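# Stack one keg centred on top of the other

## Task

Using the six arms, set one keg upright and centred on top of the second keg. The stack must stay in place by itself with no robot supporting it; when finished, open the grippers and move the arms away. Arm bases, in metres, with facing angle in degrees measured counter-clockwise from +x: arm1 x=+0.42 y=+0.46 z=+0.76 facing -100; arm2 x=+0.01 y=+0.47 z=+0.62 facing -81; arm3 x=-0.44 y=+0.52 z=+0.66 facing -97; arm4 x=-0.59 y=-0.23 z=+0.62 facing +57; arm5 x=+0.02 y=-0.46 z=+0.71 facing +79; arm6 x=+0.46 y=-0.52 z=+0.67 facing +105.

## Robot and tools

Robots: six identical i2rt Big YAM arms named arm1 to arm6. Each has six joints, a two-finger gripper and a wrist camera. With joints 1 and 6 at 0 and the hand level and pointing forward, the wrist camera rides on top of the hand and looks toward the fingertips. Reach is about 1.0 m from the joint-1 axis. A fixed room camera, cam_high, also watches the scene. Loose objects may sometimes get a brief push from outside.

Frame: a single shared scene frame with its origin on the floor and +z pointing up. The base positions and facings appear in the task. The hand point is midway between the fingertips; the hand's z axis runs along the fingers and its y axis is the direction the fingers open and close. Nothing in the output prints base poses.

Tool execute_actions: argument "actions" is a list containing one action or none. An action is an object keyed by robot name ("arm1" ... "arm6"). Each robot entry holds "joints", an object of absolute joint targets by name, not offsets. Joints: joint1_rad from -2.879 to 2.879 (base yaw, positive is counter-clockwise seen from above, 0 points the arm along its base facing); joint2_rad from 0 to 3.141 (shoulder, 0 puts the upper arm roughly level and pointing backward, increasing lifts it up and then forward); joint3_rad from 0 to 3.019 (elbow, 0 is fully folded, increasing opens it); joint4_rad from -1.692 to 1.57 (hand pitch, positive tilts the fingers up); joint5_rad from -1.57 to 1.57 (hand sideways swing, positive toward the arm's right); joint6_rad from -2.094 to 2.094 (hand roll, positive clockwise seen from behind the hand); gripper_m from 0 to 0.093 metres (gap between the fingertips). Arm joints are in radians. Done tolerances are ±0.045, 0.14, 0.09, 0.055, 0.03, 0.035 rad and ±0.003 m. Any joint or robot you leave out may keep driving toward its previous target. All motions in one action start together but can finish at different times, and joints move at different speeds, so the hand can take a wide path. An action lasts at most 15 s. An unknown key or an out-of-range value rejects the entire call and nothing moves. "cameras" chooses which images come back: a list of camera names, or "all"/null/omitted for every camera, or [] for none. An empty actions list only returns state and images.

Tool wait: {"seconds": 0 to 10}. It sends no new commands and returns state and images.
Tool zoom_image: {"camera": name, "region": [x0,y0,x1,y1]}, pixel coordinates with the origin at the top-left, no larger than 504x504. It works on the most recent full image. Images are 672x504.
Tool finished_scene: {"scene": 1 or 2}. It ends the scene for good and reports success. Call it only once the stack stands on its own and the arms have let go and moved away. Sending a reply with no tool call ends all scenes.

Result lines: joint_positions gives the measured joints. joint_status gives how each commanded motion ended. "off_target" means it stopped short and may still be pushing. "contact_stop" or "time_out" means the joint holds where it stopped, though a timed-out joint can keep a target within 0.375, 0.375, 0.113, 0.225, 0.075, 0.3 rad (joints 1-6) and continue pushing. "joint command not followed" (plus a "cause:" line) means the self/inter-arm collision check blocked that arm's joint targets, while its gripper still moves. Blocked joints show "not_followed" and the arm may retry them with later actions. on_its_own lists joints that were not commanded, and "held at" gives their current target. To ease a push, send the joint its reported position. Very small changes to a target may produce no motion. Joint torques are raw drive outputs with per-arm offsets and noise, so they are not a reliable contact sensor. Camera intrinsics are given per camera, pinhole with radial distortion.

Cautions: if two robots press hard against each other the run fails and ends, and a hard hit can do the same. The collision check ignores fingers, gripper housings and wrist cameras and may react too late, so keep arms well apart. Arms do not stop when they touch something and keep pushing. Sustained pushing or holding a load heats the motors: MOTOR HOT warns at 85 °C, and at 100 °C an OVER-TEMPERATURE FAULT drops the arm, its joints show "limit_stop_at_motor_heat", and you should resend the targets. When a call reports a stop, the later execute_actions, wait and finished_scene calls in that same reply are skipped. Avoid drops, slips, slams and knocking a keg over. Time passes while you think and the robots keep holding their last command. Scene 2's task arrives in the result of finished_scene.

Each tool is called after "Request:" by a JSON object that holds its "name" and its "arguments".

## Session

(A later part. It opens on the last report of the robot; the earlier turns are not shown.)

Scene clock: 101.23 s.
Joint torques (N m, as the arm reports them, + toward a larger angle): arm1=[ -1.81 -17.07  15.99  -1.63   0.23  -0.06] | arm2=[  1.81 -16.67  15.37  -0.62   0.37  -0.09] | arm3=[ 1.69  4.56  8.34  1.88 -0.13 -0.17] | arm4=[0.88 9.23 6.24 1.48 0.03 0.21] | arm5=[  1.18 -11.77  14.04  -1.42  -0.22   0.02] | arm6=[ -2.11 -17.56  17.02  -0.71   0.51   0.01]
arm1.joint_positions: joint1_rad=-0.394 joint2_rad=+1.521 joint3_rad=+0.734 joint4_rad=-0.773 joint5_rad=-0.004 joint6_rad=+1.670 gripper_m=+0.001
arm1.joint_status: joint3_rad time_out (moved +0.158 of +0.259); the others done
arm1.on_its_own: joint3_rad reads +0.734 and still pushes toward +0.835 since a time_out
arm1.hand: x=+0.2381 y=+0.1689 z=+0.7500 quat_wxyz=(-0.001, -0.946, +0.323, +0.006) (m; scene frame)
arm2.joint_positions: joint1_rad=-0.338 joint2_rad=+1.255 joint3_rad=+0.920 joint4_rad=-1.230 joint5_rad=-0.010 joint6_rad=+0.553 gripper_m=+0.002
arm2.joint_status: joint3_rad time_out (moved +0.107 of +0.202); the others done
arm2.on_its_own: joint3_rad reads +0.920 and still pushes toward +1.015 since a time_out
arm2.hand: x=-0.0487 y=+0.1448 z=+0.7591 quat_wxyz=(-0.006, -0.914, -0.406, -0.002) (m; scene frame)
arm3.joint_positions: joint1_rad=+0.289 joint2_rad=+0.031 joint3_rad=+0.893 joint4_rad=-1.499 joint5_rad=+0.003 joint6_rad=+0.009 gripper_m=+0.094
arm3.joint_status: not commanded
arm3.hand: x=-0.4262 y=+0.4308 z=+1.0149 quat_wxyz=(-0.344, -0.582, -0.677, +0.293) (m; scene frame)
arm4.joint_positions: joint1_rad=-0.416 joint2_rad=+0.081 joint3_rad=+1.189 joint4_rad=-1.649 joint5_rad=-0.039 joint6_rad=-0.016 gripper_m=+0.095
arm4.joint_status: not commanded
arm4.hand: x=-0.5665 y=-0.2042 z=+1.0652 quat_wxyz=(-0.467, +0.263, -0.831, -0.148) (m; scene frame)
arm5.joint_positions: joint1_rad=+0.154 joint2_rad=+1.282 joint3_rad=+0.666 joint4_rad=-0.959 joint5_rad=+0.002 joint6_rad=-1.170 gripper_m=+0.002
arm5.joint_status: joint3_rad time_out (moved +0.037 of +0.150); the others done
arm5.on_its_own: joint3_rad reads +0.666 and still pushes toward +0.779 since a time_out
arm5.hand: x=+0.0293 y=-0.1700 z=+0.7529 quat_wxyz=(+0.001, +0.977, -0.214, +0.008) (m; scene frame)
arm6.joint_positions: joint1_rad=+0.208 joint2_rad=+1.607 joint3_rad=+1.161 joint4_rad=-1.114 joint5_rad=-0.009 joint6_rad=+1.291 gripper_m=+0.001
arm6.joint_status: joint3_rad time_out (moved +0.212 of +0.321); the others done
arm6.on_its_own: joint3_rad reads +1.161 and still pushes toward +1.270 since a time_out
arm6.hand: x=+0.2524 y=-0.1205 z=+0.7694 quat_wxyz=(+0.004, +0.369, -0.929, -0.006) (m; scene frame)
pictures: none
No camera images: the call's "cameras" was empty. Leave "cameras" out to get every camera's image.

Request:
{"name": "execute_actions", "arguments": {"actions": [{"arm1":{"joints":{"joint1_rad":-0.643,"joint6_rad":1.41,"joint2_rad":1.565,"joint3_rad":1.035,"joint4_rad":-0.85}},"arm5":{"joints":{"joint1_rad":0.53,"joint6_rad":-0.795,"joint2_rad":1.245,"joint3_rad":0.83,"joint4_rad":-0.985}},"arm2":{"joints":{"joint1_rad":-0.655,"joint6_rad":0.23,"joint2_rad":1.26,"joint3_rad":1.09,"joint4_rad":-1.25}},"arm6":{"joints":{"joint1_rad":0.395,"joint6_rad":1.475,"joint2_rad":1.685,"joint3_rad":1.478,"joint4_rad":-1.19}}}], "cameras": []}}

Scene clock: 114.17 s.
Joint torques (N m, as the arm reports them, + toward a larger angle): arm1=[ -2.23 -21.83  16.41  -1.45   0.33  -0.1 ] | arm2=[  1.33 -19.25  15.66  -0.56   0.51  -0.16] | arm3=[ 0.96  4.89  8.3   1.78 -0.16 -0.2 ] | arm4=[0.59 9.14 6.27 1.54 0.04 0.2 ] | arm5=[  1.47 -13.32  13.78  -1.54  -0.2    0.06] | arm6=[ -1.58 -21.78  16.53  -0.63   0.38   0.12]
arm1.joint_positions: joint1_rad=-0.638 joint2_rad=+1.679 joint3_rad=+0.933 joint4_rad=-0.817 joint5_rad=-0.007 joint6_rad=+1.423 gripper_m=+0.001
arm1.joint_status: joint3_rad time_out (moved +0.199 of +0.301); the others done
arm1.on_its_own: joint3_rad reads +0.933 and still pushes toward +1.035 since a time_out
arm1.hand: x=+0.1234 y=+0.1732 z=+0.7496 quat_wxyz=(+0.001, -0.947, +0.322, +0.005) (m; scene frame)
arm2.joint_positions: joint1_rad=-0.661 joint2_rad=+1.348 joint3_rad=+0.992 joint4_rad=-1.217 joint5_rad=-0.013 joint6_rad=+0.228 gripper_m=+0.002
arm2.joint_status: joint3_rad time_out (moved +0.072 of +0.170); the others done
arm2.on_its_own: joint3_rad reads +0.992 and still pushes toward +1.090 since a time_out
arm2.hand: x=-0.1635 y=+0.1527 z=+0.7552 quat_wxyz=(-0.006, -0.914, -0.407, -0.004) (m; scene frame)
arm3.joint_positions: joint1_rad=+0.289 joint2_rad=+0.031 joint3_rad=+0.893 joint4_rad=-1.499 joint5_rad=+0.003 joint6_rad=+0.009 gripper_m=+0.094
arm3.joint_status: not commanded
arm3.hand: x=-0.4262 y=+0.4308 z=+1.0149 quat_wxyz=(-0.344, -0.582, -0.677, +0.293) (m; scene frame)
arm4.joint_positions: joint1_rad=-0.416 joint2_rad=+0.081 joint3_rad=+1.189 joint4_rad=-1.649 joint5_rad=-0.039 joint6_rad=-0.016 gripper_m=+0.095
arm4.joint_status: not commanded
arm4.hand: x=-0.5665 y=-0.2042 z=+1.0652 quat_wxyz=(-0.467, +0.263, -0.831, -0.148) (m; scene frame)
arm5.joint_positions: joint1_rad=+0.524 joint2_rad=+1.350 joint3_rad=+0.720 joint4_rad=-0.938 joint5_rad=+0.003 joint6_rad=-0.801 gripper_m=+0.002
arm5.joint_status: joint3_rad time_out (moved +0.054 of +0.164); the others done
arm5.on_its_own: joint3_rad reads +0.720 and still pushes toward +0.830 since a time_out
arm5.hand: x=-0.0843 y=-0.1631 z=+0.7490 quat_wxyz=(-0.002, +0.977, -0.214, +0.007) (m; scene frame)
arm6.joint_positions: joint1_rad=+0.400 joint2_rad=+1.774 joint3_rad=+1.377 joint4_rad=-1.167 joint5_rad=-0.006 joint6_rad=+1.484 gripper_m=+0.001
arm6.joint_status: joint3_rad time_out (moved +0.216 of +0.317); the others done
arm6.on_its_own: joint3_rad reads +1.377 and still pushes toward +1.478 since a time_out
arm6.hand: x=+0.1379 y=-0.1138 z=+0.7681 quat_wxyz=(+0.004, +0.369, -0.929, -0.004) (m; scene frame)
pictures: none
No camera images: the call's "cameras" was empty. Leave "cameras" out to get every camera's image.

Request:
{"name": "execute_actions", "arguments": {"actions": [{"arm1":{"joints":{"joint1_rad":-0.812,"joint6_rad":1.24,"joint2_rad":1.73,"joint3_rad":1.31,"joint4_rad":-0.93}},"arm5":{"joints":{"joint1_rad":0.82,"joint6_rad":-0.505,"joint2_rad":1.38,"joint3_rad":1.0,"joint4_rad":-0.99}},"arm2":{"joints":{"joint1_rad":-0.908,"joint6_rad":-0.025,"joint2_rad":1.4,"joint3_rad":1.265,"joint4_rad":-1.25}},"arm6":{"joints":{"joint1_rad":0.54,"joint6_rad":1.625,"joint2_rad":1.88,"joint3_rad":1.78,"joint4_rad":-1.275}}}], "cameras": []}}

Scene clock: 125.00 s.
Joint torques (N m, as the arm reports them, + toward a larger angle): arm1=[ -2.21 -27.3   17.5   -1.47   0.39  -0.09] | arm2=[  1.4  -25.3   15.94  -0.28   0.16  -0.14] | arm3=[ 1.95  5.1   8.09  1.79 -0.1  -0.19] | arm4=[0.77 9.28 6.23 1.5  0.03 0.21] | arm5=[  1.48 -17.79  13.81  -1.09  -0.25   0.07] | arm6=[ -1.69 -25.69  16.97  -0.57   0.38   0.14]
arm1.joint_positions: joint1_rad=-0.809 joint2_rad=+1.869 joint3_rad=+1.202 joint4_rad=-0.895 joint5_rad=-0.010 joint6_rad=+1.253 gripper_m=+0.001
arm1.joint_status: joint3_rad time_out (moved +0.269 of +0.377); the others done
arm1.on_its_own: joint3_rad reads +1.202 and still pushes toward +1.310 since a time_out
arm1.hand: x=+0.0066 y=+0.1781 z=+0.7469 quat_wxyz=(-0.001, -0.947, +0.322, +0.005) (m; scene frame)
arm2.joint_positions: joint1_rad=-0.913 joint2_rad=+1.515 joint3_rad=+1.163 joint4_rad=-1.230 joint5_rad=-0.007 joint6_rad=-0.021 gripper_m=+0.002
arm2.joint_status: joint3_rad time_out (moved +0.171 of +0.273); the others done
arm2.on_its_own: joint3_rad reads +1.163 and still pushes toward +1.265 since a time_out
arm2.hand: x=-0.2806 y=+0.1613 z=+0.7543 quat_wxyz=(-0.002, -0.914, -0.405, -0.006) (m; scene frame)
arm3.joint_positions: joint1_rad=+0.289 joint2_rad=+0.031 joint3_rad=+0.893 joint4_rad=-1.499 joint5_rad=+0.003 joint6_rad=+0.009 gripper_m=+0.094
arm3.joint_status: not commanded
arm3.hand: x=-0.4262 y=+0.4308 z=+1.0149 quat_wxyz=(-0.344, -0.582, -0.677, +0.293) (m; scene frame)
arm4.joint_positions: joint1_rad=-0.416 joint2_rad=+0.081 joint3_rad=+1.189 joint4_rad=-1.649 joint5_rad=-0.039 joint6_rad=-0.016 gripper_m=+0.095
arm4.joint_status: not commanded
arm4.hand: x=-0.5665 y=-0.2042 z=+1.0652 quat_wxyz=(-0.467, +0.263, -0.831, -0.148) (m; scene frame)
arm5.joint_positions: joint1_rad=+0.815 joint2_rad=+1.515 joint3_rad=+0.890 joint4_rad=-0.956 joint5_rad=+0.005 joint6_rad=-0.509 gripper_m=+0.002
arm5.joint_status: joint3_rad time_out (moved +0.170 of +0.280); the others done
arm5.on_its_own: joint3_rad reads +0.890 and still pushes toward +1.000 since a time_out
arm5.hand: x=-0.2010 y=-0.1556 z=+0.7465 quat_wxyz=(+0.001, +0.977, -0.214, +0.012) (m; scene frame)
arm6.joint_positions: joint1_rad=+0.546 joint2_rad=+1.979 joint3_rad=+1.677 joint4_rad=-1.252 joint5_rad=-0.006 joint6_rad=+1.630 gripper_m=+0.001
arm6.joint_status: joint3_rad time_out (moved +0.299 of +0.403); the others done
arm6.on_its_own: joint3_rad reads +1.677 and still pushes toward +1.780 since a time_out
arm6.hand: x=+0.0209 y=-0.1068 z=+0.7651 quat_wxyz=(+0.006, +0.369, -0.930, -0.007) (m; scene frame)
pictures: none
No camera images: the call's "cameras" was empty. Leave "cameras" out to get every camera's image.

Request:
{"name": "execute_actions", "arguments": {"actions": [{"arm1":{"joints":{"joint1_rad":-0.887,"joint6_rad":1.17,"joint2_rad":2.02,"joint3_rad":1.722,"joint4_rad":-1.02}},"arm5":{"joints":{"joint1_rad":1.078,"joint6_rad":-0.25,"joint2_rad":1.605,"joint3_rad":1.187,"joint4_rad":-0.905}},"arm2":{"joints":{"joint1_rad":-1.057,"joint6_rad":-0.17,"joint2_rad":1.69,"joint3_rad":1.547,"joint4_rad":-1.2}},"arm6":{"joints":{"joint1_rad":0.693,"joint6_rad":1.78,"joint2_rad":2.165,"joint3_rad":2.15,"joint4_rad":-1.35}}}], "cameras": ["cam_high","arm3_cam_wrist","arm4_cam_wrist"]}}

Request:
{"name": "zoom_image", "arguments": {"camera": "cam_high", "region": [290,120,440,280]}}

Request:
{"name": "zoom_image", "arguments": {"camera": "arm3_cam_wrist", "region": [200,150,420,340]}}

Scene clock: 140.63 s.
Joint torques (N m, as the arm reports them, + toward a larger angle): arm1=[ -2.34 -35.56  18.31  -2.1    0.26  -0.16] | arm2=[  0.84 -34.06  16.38   0.42   0.16  -0.28] | arm3=[ 1.77  4.45  8.28  1.76 -0.17 -0.2 ] | arm4=[0.62 9.19 6.27 1.49 0.03 0.21] | arm5=[  1.64 -23.03  13.49  -1.1   -0.25  -0.05] | arm6=[ -1.6  -29.8   18.04  -0.35  -0.07   0.06]
arm1.joint_positions: joint1_rad=-0.883 joint2_rad=+2.199 joint3_rad=+1.607 joint4_rad=-0.972 joint5_rad=-0.005 joint6_rad=+1.191 gripper_m=+0.001
arm1.joint_status: joint2_rad time_out (moved +0.331 of +0.151); joint3_rad time_out (moved +0.405 of +0.520); the others done
arm1.on_its_own: joint2_rad reads +2.199 and still pushes toward +2.020 since a time_out; joint3_rad reads +1.607 and still pushes toward +1.720 since a time_out
arm1.hand: x=-0.1159 y=+0.1521 z=+0.6948 quat_wxyz=(+0.001, -0.945, +0.328, +0.007) (m; scene frame)
arm2.joint_positions: joint1_rad=-1.059 joint2_rad=+1.836 joint3_rad=+1.418 joint4_rad=-1.191 joint5_rad=-0.007 joint6_rad=-0.156 gripper_m=+0.002
arm2.joint_status: joint2_rad time_out (moved +0.322 of +0.175); joint3_rad time_out (moved +0.255 of +0.384); the others done
arm2.on_its_own: joint2_rad reads +1.836 and still pushes toward +1.690 since a time_out; joint3_rad reads +1.418 and still pushes toward +1.531 since a time_out
arm2.hand: x=-0.4029 y=+0.1435 z=+0.6968 quat_wxyz=(+0.000, -0.916, -0.400, -0.018) (m; scene frame)
arm3.joint_positions: joint1_rad=+0.289 joint2_rad=+0.031 joint3_rad=+0.893 joint4_rad=-1.499 joint5_rad=+0.003 joint6_rad=+0.009 gripper_m=+0.094
arm3.joint_status: not commanded
arm3.hand: x=-0.4262 y=+0.4308 z=+1.0149 quat_wxyz=(-0.344, -0.582, -0.677, +0.293) (m; scene frame)
arm4.joint_positions: joint1_rad=-0.416 joint2_rad=+0.081 joint3_rad=+1.189 joint4_rad=-1.649 joint5_rad=-0.039 joint6_rad=-0.016 gripper_m=+0.095
arm4.joint_status: not commanded
arm4.hand: x=-0.5665 y=-0.2042 z=+1.0652 quat_wxyz=(-0.467, +0.263, -0.831, -0.148) (m; scene frame)
arm5.joint_positions: joint1_rad=+1.071 joint2_rad=+1.781 joint3_rad=+1.060 joint4_rad=-0.871 joint5_rad=+0.005 joint6_rad=-0.242 gripper_m=+0.002
arm5.joint_status: joint2_rad time_out (moved +0.266 of +0.090); joint3_rad time_out (moved +0.170 of +0.297); the others done
arm5.on_its_own: joint2_rad reads +1.781 and still pushes toward +1.605 since a time_out; joint3_rad reads +1.060 and still pushes toward +1.173 since a time_out
arm5.hand: x=-0.3268 y=-0.1751 z=+0.6906 quat_wxyz=(+0.002, +0.976, -0.219, +0.017) (m; scene frame)
arm6.joint_positions: joint1_rad=+0.698 joint2_rad=+2.274 joint3_rad=+2.033 joint4_rad=-1.334 joint5_rad=+0.005 joint6_rad=+1.796 gripper_m=+0.001
arm6.joint_status: joint3_rad time_out (moved +0.356 of +0.473); the others done
arm6.on_its_own: joint3_rad reads +2.033 and still pushes toward +2.145 since a time_out
arm6.hand: x=-0.1061 y=-0.1286 z=+0.7122 quat_wxyz=(-0.004, +0.363, -0.932, -0.001) (m; scene frame)
pictures: arm3_cam_wrist, arm4_cam_wrist, cam_high
Images, in order (width x height): arm3_cam_wrist 672x504, arm4_cam_wrist 672x504, cam_high 672x504.

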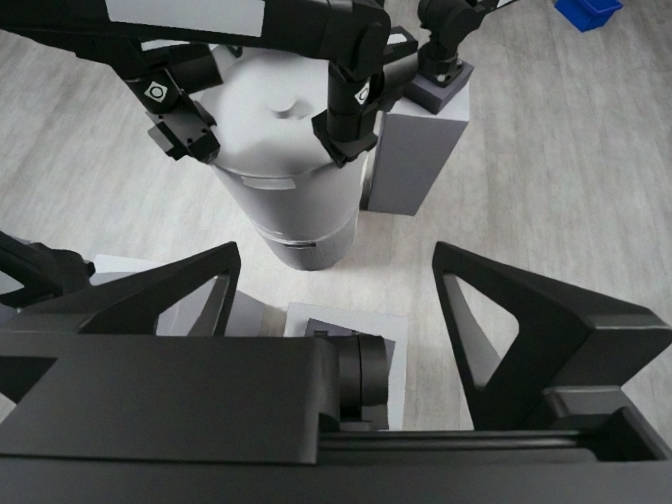

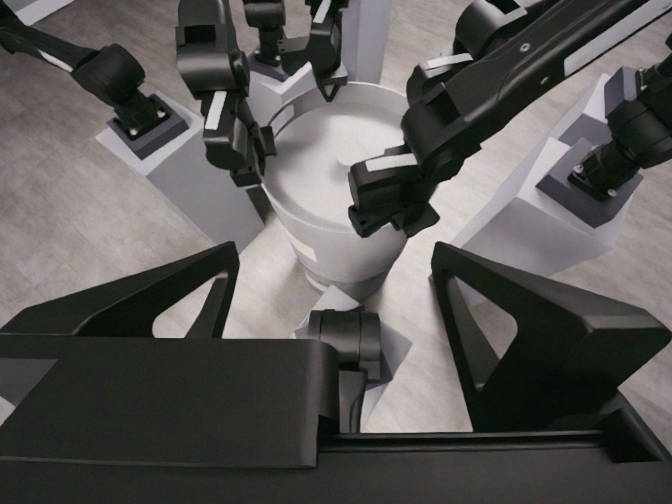

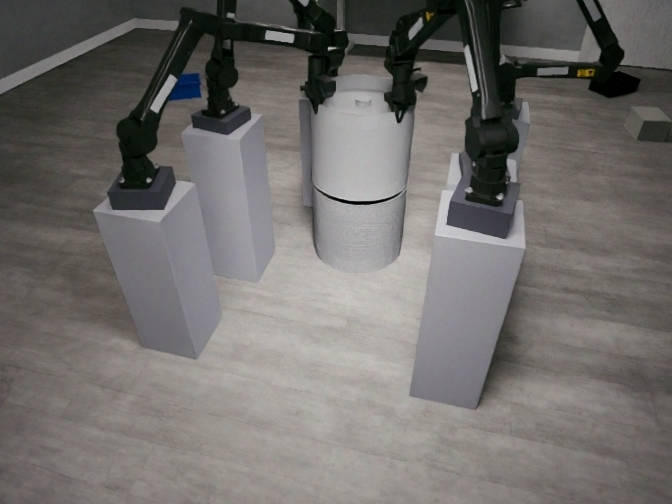

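Region (290, 120, 440, 280) of cam_high's 672x504 image, scaled by 3.150, with more detail than that image has; it fills the left 472 columns of this view, and the rest is white.

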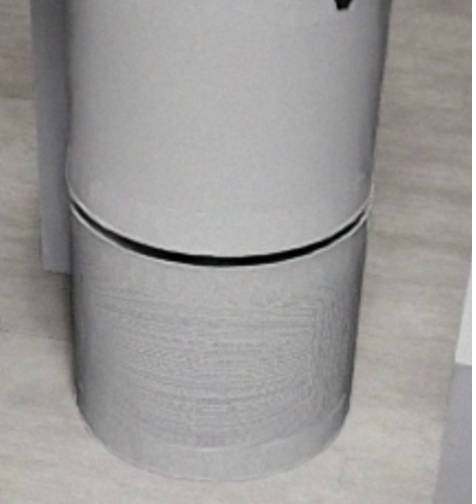

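Region (200, 150, 420, 340) of arm3_cam_wrist's 672x504 image, scaled by 2.291, with more detail than that image has; it fills the top 435 rows of this view, and the rest is white.

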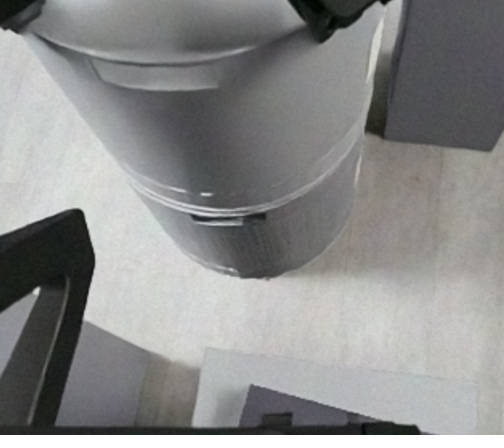

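Well aligned; lower by shoulders.

Request:
{"name": "execute_actions", "arguments": {"actions": [{"arm1":{"joints":{"joint2_rad":2.1,"joint4_rad":-0.995}},"arm5":{"joints":{"joint2_rad":1.68,"joint4_rad":-0.88}},"arm2":{"joints":{"joint2_rad":1.75,"joint4_rad":-1.18}},"arm6":{"joints":{"joint2_rad":2.225,"joint4_rad":-1.325}}}], "cameras": ["cam_high","arm3_cam_wrist"]}}

Request:
{"name": "zoom_image", "arguments": {"camera": "cam_high", "region": [290,120,440,280]}}

Request:
{"name": "zoom_image", "arguments": {"camera": "arm3_cam_wrist", "region": [200,150,420,340]}}

Scene clock: 157.93 s.
Joint torques (N m, as the arm reports them, + toward a larger angle): arm1=[ -2.15 -29.63  18.22  -1.35   0.34  -0.19] | arm2=[  1.51 -29.66  16.32   0.79   0.31  -0.28] | arm3=[ 1.96  5.33  8.23  1.92 -0.11 -0.19] | arm4=[0.73 9.29 6.28 1.46 0.03 0.2 ] | arm5=[  1.75 -20.25  13.33  -0.24  -0.29  -0.06] | arm6=[ -1.47 -26.57  17.76   0.53  -0.09   0.06]
arm1.joint_positions: joint1_rad=-0.883 joint2_rad=+2.215 joint3_rad=+1.608 joint4_rad=-0.963 joint5_rad=-0.008 joint6_rad=+1.190 gripper_m=+0.001
arm1.joint_status: all done
arm1.on_its_own: joint3_rad reads +1.608 and still pushes toward +1.720 since a time_out
arm1.hand: x=-0.1150 y=+0.1522 z=+0.6856 quat_wxyz=(+0.003, -0.945, +0.328, +0.003) (m; scene frame)
arm2.joint_positions: joint1_rad=-1.058 joint2_rad=+1.859 joint3_rad=+1.418 joint4_rad=-1.189 joint5_rad=-0.010 joint6_rad=-0.157 gripper_m=+0.002
arm2.joint_status: all done
arm2.on_its_own: joint3_rad reads +1.418 and still pushes toward +1.531 since a time_out
arm2.hand: x=-0.4017 y=+0.1433 z=+0.6856 quat_wxyz=(+0.002, -0.916, -0.401, -0.028) (m; scene frame)
arm3.joint_positions: joint1_rad=+0.289 joint2_rad=+0.031 joint3_rad=+0.893 joint4_rad=-1.499 joint5_rad=+0.003 joint6_rad=+0.009 gripper_m=+0.094
arm3.joint_status: not commanded
arm3.hand: x=-0.4262 y=+0.4308 z=+1.0149 quat_wxyz=(-0.344, -0.582, -0.677, +0.293) (m; scene frame)
arm4.joint_positions: joint1_rad=-0.416 joint2_rad=+0.081 joint3_rad=+1.189 joint4_rad=-1.649 joint5_rad=-0.039 joint6_rad=-0.016 gripper_m=+0.095
arm4.joint_status: not commanded
arm4.hand: x=-0.5665 y=-0.2042 z=+1.0652 quat_wxyz=(-0.467, +0.263, -0.831, -0.148) (m; scene frame)
arm5.joint_positions: joint1_rad=+1.071 joint2_rad=+1.805 joint3_rad=+1.060 joint4_rad=-0.865 joint5_rad=+0.006 joint6_rad=-0.242 gripper_m=+0.002
arm5.joint_status: all done
arm5.on_its_own: joint3_rad reads +1.060 and still pushes toward +1.173 since a time_out
arm5.hand: x=-0.3250 y=-0.1763 z=+0.6803 quat_wxyz=(+0.006, +0.975, -0.219, +0.025) (m; scene frame)
arm6.joint_positions: joint1_rad=+0.698 joint2_rad=+2.286 joint3_rad=+2.033 joint4_rad=-1.332 joint5_rad=+0.005 joint6_rad=+1.796 gripper_m=+0.001
arm6.joint_status: all done
arm6.on_its_own: joint3_rad reads +2.033 and still pushes toward +2.145 since a time_out
arm6.hand: x=-0.1056 y=-0.1287 z=+0.7043 quat_wxyz=(-0.007, +0.363, -0.932, +0.003) (m; scene frame)
pictures: arm3_cam_wrist, cam_high
Images, in order (width x height): arm3_cam_wrist 672x504, cam_high 672x504.

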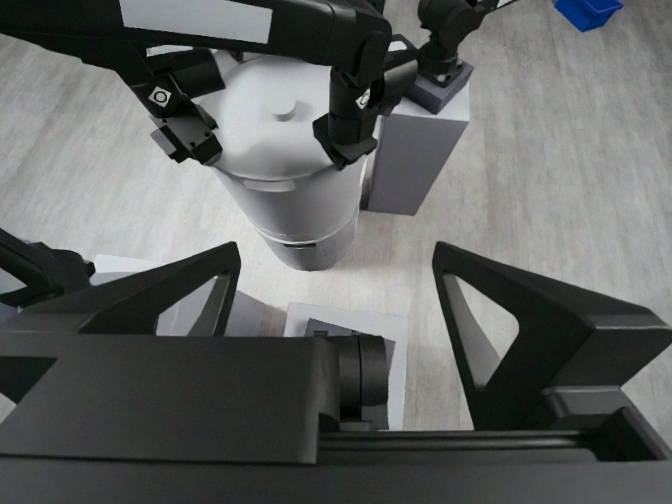

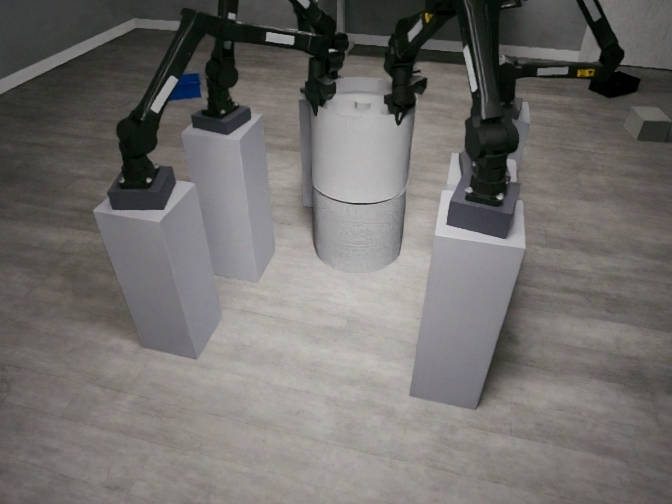

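Region (290, 120, 440, 280) of cam_high's 672x504 image, scaled by 3.150, with more detail than that image has; it fills the left 472 columns of this view, and the rest is white.

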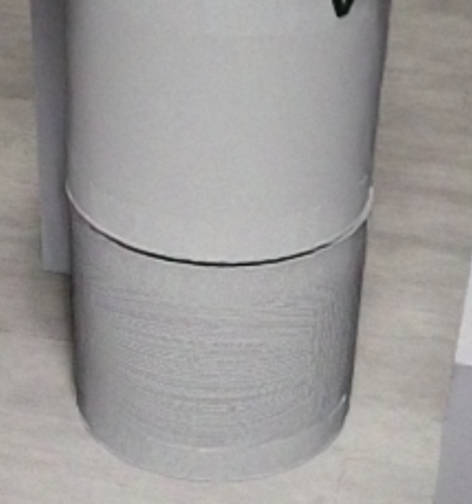

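Region (200, 150, 420, 340) of arm3_cam_wrist's 672x504 image, scaled by 2.291, with more detail than that image has; it fills the top 435 rows of this view, and the rest is white.

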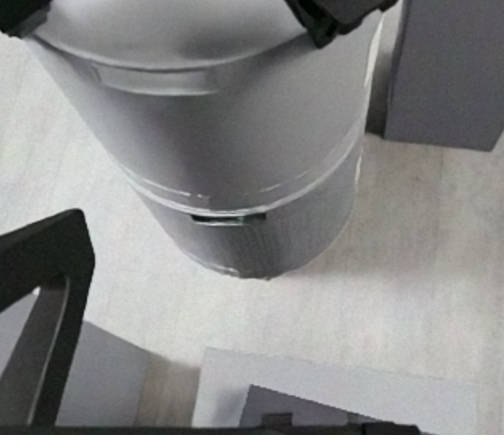

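Request:
{"name": "execute_actions", "arguments": {"actions": [{"arm1":{"joints":{"joint2_rad":2.21,"joint3_rad":1.61,"joint4_rad":-0.96}},"arm5":{"joints":{"joint2_rad":1.795,"joint3_rad":1.065,"joint4_rad":-0.86}},"arm2":{"joints":{"joint2_rad":1.845,"joint3_rad":1.42}},"arm6":{"joints":{"joint2_rad":2.285,"joint3_rad":2.035}}}], "cameras": []}}

Request:
{"name": "execute_actions", "arguments": {"actions": [{"arm1":{"joints":{"gripper_m":0.07}},"arm5":{"joints":{"gripper_m":0.07}},"arm2":{"joints":{"gripper_m":0.07}},"arm6":{"joints":{"gripper_m":0.07}}}], "cameras": ["arm3_cam_wrist"]}}

Request:
{"name": "execute_actions", "arguments": {"actions": [{"arm1":{"joints":{"joint2_rad":1.7}},"arm5":{"joints":{"joint2_rad":1.3}},"arm2":{"joints":{"joint2_rad":1.35}},"arm6":{"joints":{"joint2_rad":1.8}}}], "cameras": ["cam_high","arm4_cam_wrist"]}}

Scene clock: 170.00 s.
Joint torques (N m, as the arm reports them, + toward a larger angle): arm1=[ -2.85 -21.73   9.7   -0.19   0.46  -0.17] | arm2=[ -0.69 -20.28   8.56   0.81  -0.08  -0.35] | arm3=[ 2.13  5.34  8.38  1.6  -0.15 -0.19] | arm4=[0.83 9.21 6.26 1.47 0.03 0.21] | arm5=[  1.76 -13.     7.32   0.26  -0.6   -0.02] | arm6=[ -1.35 -21.45  11.05   0.37   0.03   0.1 ]
arm1.joint_positions: joint1_rad=-0.875 joint2_rad=+2.223 joint3_rad=+1.593 joint4_rad=-0.953 joint5_rad=-0.012 joint6_rad=+1.190 gripper_m=+0.001
arm1.joint_status: all done
arm1.hand: x=-0.1072 y=+0.1505 z=+0.6765 quat_wxyz=(+0.006, -0.946, +0.324, -0.002) (m; scene frame)
arm2.joint_positions: joint1_rad=-1.040 joint2_rad=+1.859 joint3_rad=+1.408 joint4_rad=-1.188 joint5_rad=+0.000 joint6_rad=-0.149 gripper_m=+0.002
arm2.joint_status: all done
arm2.hand: x=-0.3936 y=+0.1401 z=+0.6821 quat_wxyz=(+0.008, -0.914, -0.405, -0.032) (m; scene frame)
arm3.joint_positions: joint1_rad=+0.289 joint2_rad=+0.031 joint3_rad=+0.893 joint4_rad=-1.499 joint5_rad=+0.003 joint6_rad=+0.009 gripper_m=+0.094
arm3.joint_status: not commanded
arm3.hand: x=-0.4262 y=+0.4308 z=+1.0149 quat_wxyz=(-0.344, -0.582, -0.677, +0.293) (m; scene frame)
arm4.joint_positions: joint1_rad=-0.416 joint2_rad=+0.081 joint3_rad=+1.189 joint4_rad=-1.649 joint5_rad=-0.039 joint6_rad=-0.016 gripper_m=+0.095
arm4.joint_status: not commanded
arm4.hand: x=-0.5665 y=-0.2042 z=+1.0652 quat_wxyz=(-0.467, +0.263, -0.831, -0.148) (m; scene frame)
arm5.joint_positions: joint1_rad=+1.070 joint2_rad=+1.812 joint3_rad=+1.038 joint4_rad=-0.860 joint5_rad=+0.014 joint6_rad=-0.245 gripper_m=+0.002
arm5.joint_status: all done
arm5.hand: x=-0.3154 y=-0.1817 z=+0.6721 quat_wxyz=(+0.008, +0.975, -0.218, +0.037) (m; scene frame)
arm6.joint_positions: joint1_rad=+0.695 joint2_rad=+2.289 joint3_rad=+2.004 joint4_rad=-1.328 joint5_rad=+0.002 joint6_rad=+1.792 gripper_m=+0.003
arm6.joint_status: all done
arm6.hand: x=-0.0969 y=-0.1326 z=+0.6917 quat_wxyz=(-0.013, +0.363, -0.932, +0.015) (m; scene frame)
pictures: none
No camera images: the call's "cameras" was empty. Leave "cameras" out to get every camera's image.

Scene clock: 171.03 s.
Joint torques (N m, as the arm reports them, + toward a larger angle): arm1=[ -2.66 -21.46   9.83  -0.11   0.17  -0.11] | arm2=[  0.75 -20.82   8.46   0.81  -0.03  -0.35] | arm3=[ 1.59  4.82  8.25  1.74 -0.16 -0.21] | arm4=[0.73 9.2  6.25 1.48 0.03 0.21] | arm5=[  1.69 -12.81   7.42   0.24  -0.15  -0.03] | arm6=[ -1.08 -21.71  11.13   0.38   0.04   0.1 ]
arm1.joint_positions: joint1_rad=-0.876 joint2_rad=+2.212 joint3_rad=+1.593 joint4_rad=-0.955 joint5_rad=-0.003 joint6_rad=+1.184 gripper_m=+0.070
arm1.joint_status: all done
arm1.hand: x=-0.1100 y=+0.1517 z=+0.6826 quat_wxyz=(+0.006, -0.947, +0.322, +0.004) (m; scene frame)
arm2.joint_positions: joint1_rad=-1.049 joint2_rad=+1.859 joint3_rad=+1.408 joint4_rad=-1.188 joint5_rad=+0.000 joint6_rad=-0.155 gripper_m=+0.070
arm2.joint_status: all done
arm2.hand: x=-0.3965 y=+0.1436 z=+0.6821 quat_wxyz=(+0.008, -0.914, -0.404, -0.032) (m; scene frame)
arm3.joint_positions: joint1_rad=+0.289 joint2_rad=+0.031 joint3_rad=+0.893 joint4_rad=-1.499 joint5_rad=+0.003 joint6_rad=+0.009 gripper_m=+0.094
arm3.joint_status: not commanded
arm3.hand: x=-0.4262 y=+0.4308 z=+1.0149 quat_wxyz=(-0.344, -0.582, -0.677, +0.293) (m; scene frame)
arm4.joint_positions: joint1_rad=-0.416 joint2_rad=+0.081 joint3_rad=+1.189 joint4_rad=-1.649 joint5_rad=-0.039 joint6_rad=-0.016 gripper_m=+0.095
arm4.joint_status: not commanded
arm4.hand: x=-0.5665 y=-0.2042 z=+1.0652 quat_wxyz=(-0.467, +0.263, -0.831, -0.148) (m; scene frame)
arm5.joint_positions: joint1_rad=+1.071 joint2_rad=+1.809 joint3_rad=+1.039 joint4_rad=-0.860 joint5_rad=+0.002 joint6_rad=-0.245 gripper_m=+0.070
arm5.joint_status: all done
arm5.hand: x=-0.3173 y=-0.1831 z=+0.6733 quat_wxyz=(+0.012, +0.975, -0.218, +0.033) (m; scene frame)
arm6.joint_positions: joint1_rad=+0.695 joint2_rad=+2.289 joint3_rad=+2.004 joint4_rad=-1.328 joint5_rad=+0.002 joint6_rad=+1.792 gripper_m=+0.070
arm6.joint_status: all done
arm6.hand: x=-0.0969 y=-0.1326 z=+0.6917 quat_wxyz=(-0.013, +0.363, -0.932, +0.015) (m; scene frame)
pictures: arm3_cam_wrist
Images, in order (width x height): arm3_cam_wrist 672x504.

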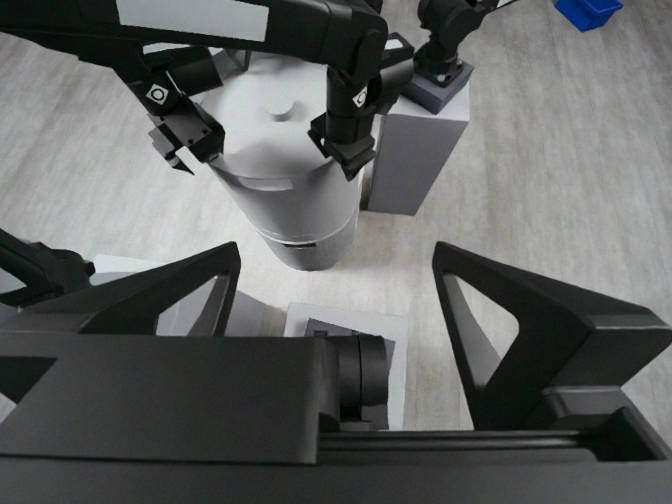

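Scene clock: 172.93 s.
Joint torques (N m, as the arm reports them, + toward a larger angle): arm1=[ -2.68 -16.46  12.06   1.02   0.13  -0.15] | arm2=[  0.51 -12.49  10.43   1.5   -0.05  -0.26] | arm3=[ 1.57  5.06  8.3   1.7  -0.12 -0.24] | arm4=[0.7  9.2  6.27 1.47 0.03 0.2 ] | arm5=[ 1.95 -7.85 10.18  1.3  -0.14 -0.02] | arm6=[ -1.31 -16.85  10.76   1.35   0.03   0.06]
arm1.joint_positions: joint1_rad=-0.876 joint2_rad=+1.698 joint3_rad=+1.602 joint4_rad=-0.955 joint5_rad=-0.002 joint6_rad=+1.184 gripper_m=+0.070
arm1.joint_status: all done
arm1.hand: x=-0.1301 y=+0.1338 z=+1.0038 quat_wxyz=(-0.189, -0.916, +0.308, +0.174) (m; scene frame)
arm2.joint_positions: joint1_rad=-1.049 joint2_rad=+1.352 joint3_rad=+1.405 joint4_rad=-1.188 joint5_rad=+0.000 joint6_rad=-0.155 gripper_m=+0.070
arm2.joint_status: all done
arm2.hand: x=-0.3726 y=+0.1632 z=+0.9316 quat_wxyz=(-0.057, -0.893, -0.394, +0.210) (m; scene frame)
arm3.joint_positions: joint1_rad=+0.289 joint2_rad=+0.031 joint3_rad=+0.893 joint4_rad=-1.499 joint5_rad=+0.003 joint6_rad=+0.009 gripper_m=+0.094
arm3.joint_status: not commanded
arm3.hand: x=-0.4262 y=+0.4308 z=+1.0149 quat_wxyz=(-0.344, -0.582, -0.677, +0.293) (m; scene frame)
arm4.joint_positions: joint1_rad=-0.416 joint2_rad=+0.081 joint3_rad=+1.189 joint4_rad=-1.649 joint5_rad=-0.039 joint6_rad=-0.016 gripper_m=+0.095
arm4.joint_status: not commanded
arm4.hand: x=-0.5665 y=-0.2042 z=+1.0652 quat_wxyz=(-0.467, +0.263, -0.831, -0.148) (m; scene frame)
arm5.joint_positions: joint1_rad=+1.071 joint2_rad=+1.292 joint3_rad=+1.039 joint4_rad=-0.860 joint5_rad=+0.002 joint6_rad=-0.245 gripper_m=+0.070
arm5.joint_status: all done
arm5.hand: x=-0.3392 y=-0.1671 z=+0.8988 quat_wxyz=(-0.103, +0.952, -0.213, -0.196) (m; scene frame)
arm6.joint_positions: joint1_rad=+0.695 joint2_rad=+1.798 joint3_rad=+2.023 joint4_rad=-1.328 joint5_rad=+0.002 joint6_rad=+1.792 gripper_m=+0.070
arm6.joint_status: all done
arm6.hand: x=-0.0788 y=-0.1461 z=+1.0237 quat_wxyz=(+0.128, +0.353, -0.906, -0.194) (m; scene frame)
pictures: arm4_cam_wrist, cam_high
Images, in order (width x height): arm4_cam_wrist 672x504, cam_high 672x504.

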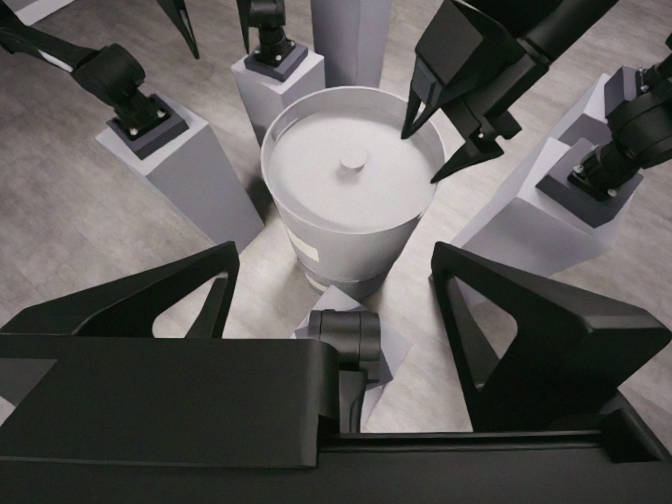

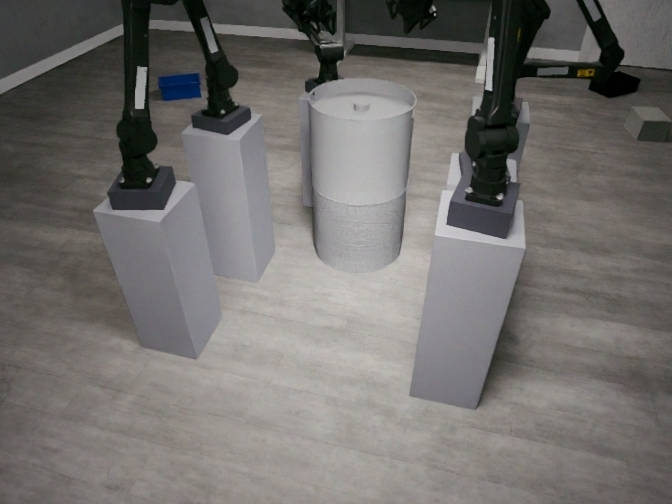

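Request:
{"name": "finished_scene", "arguments": {"scene": 2}}

The scene is finished: the task was done.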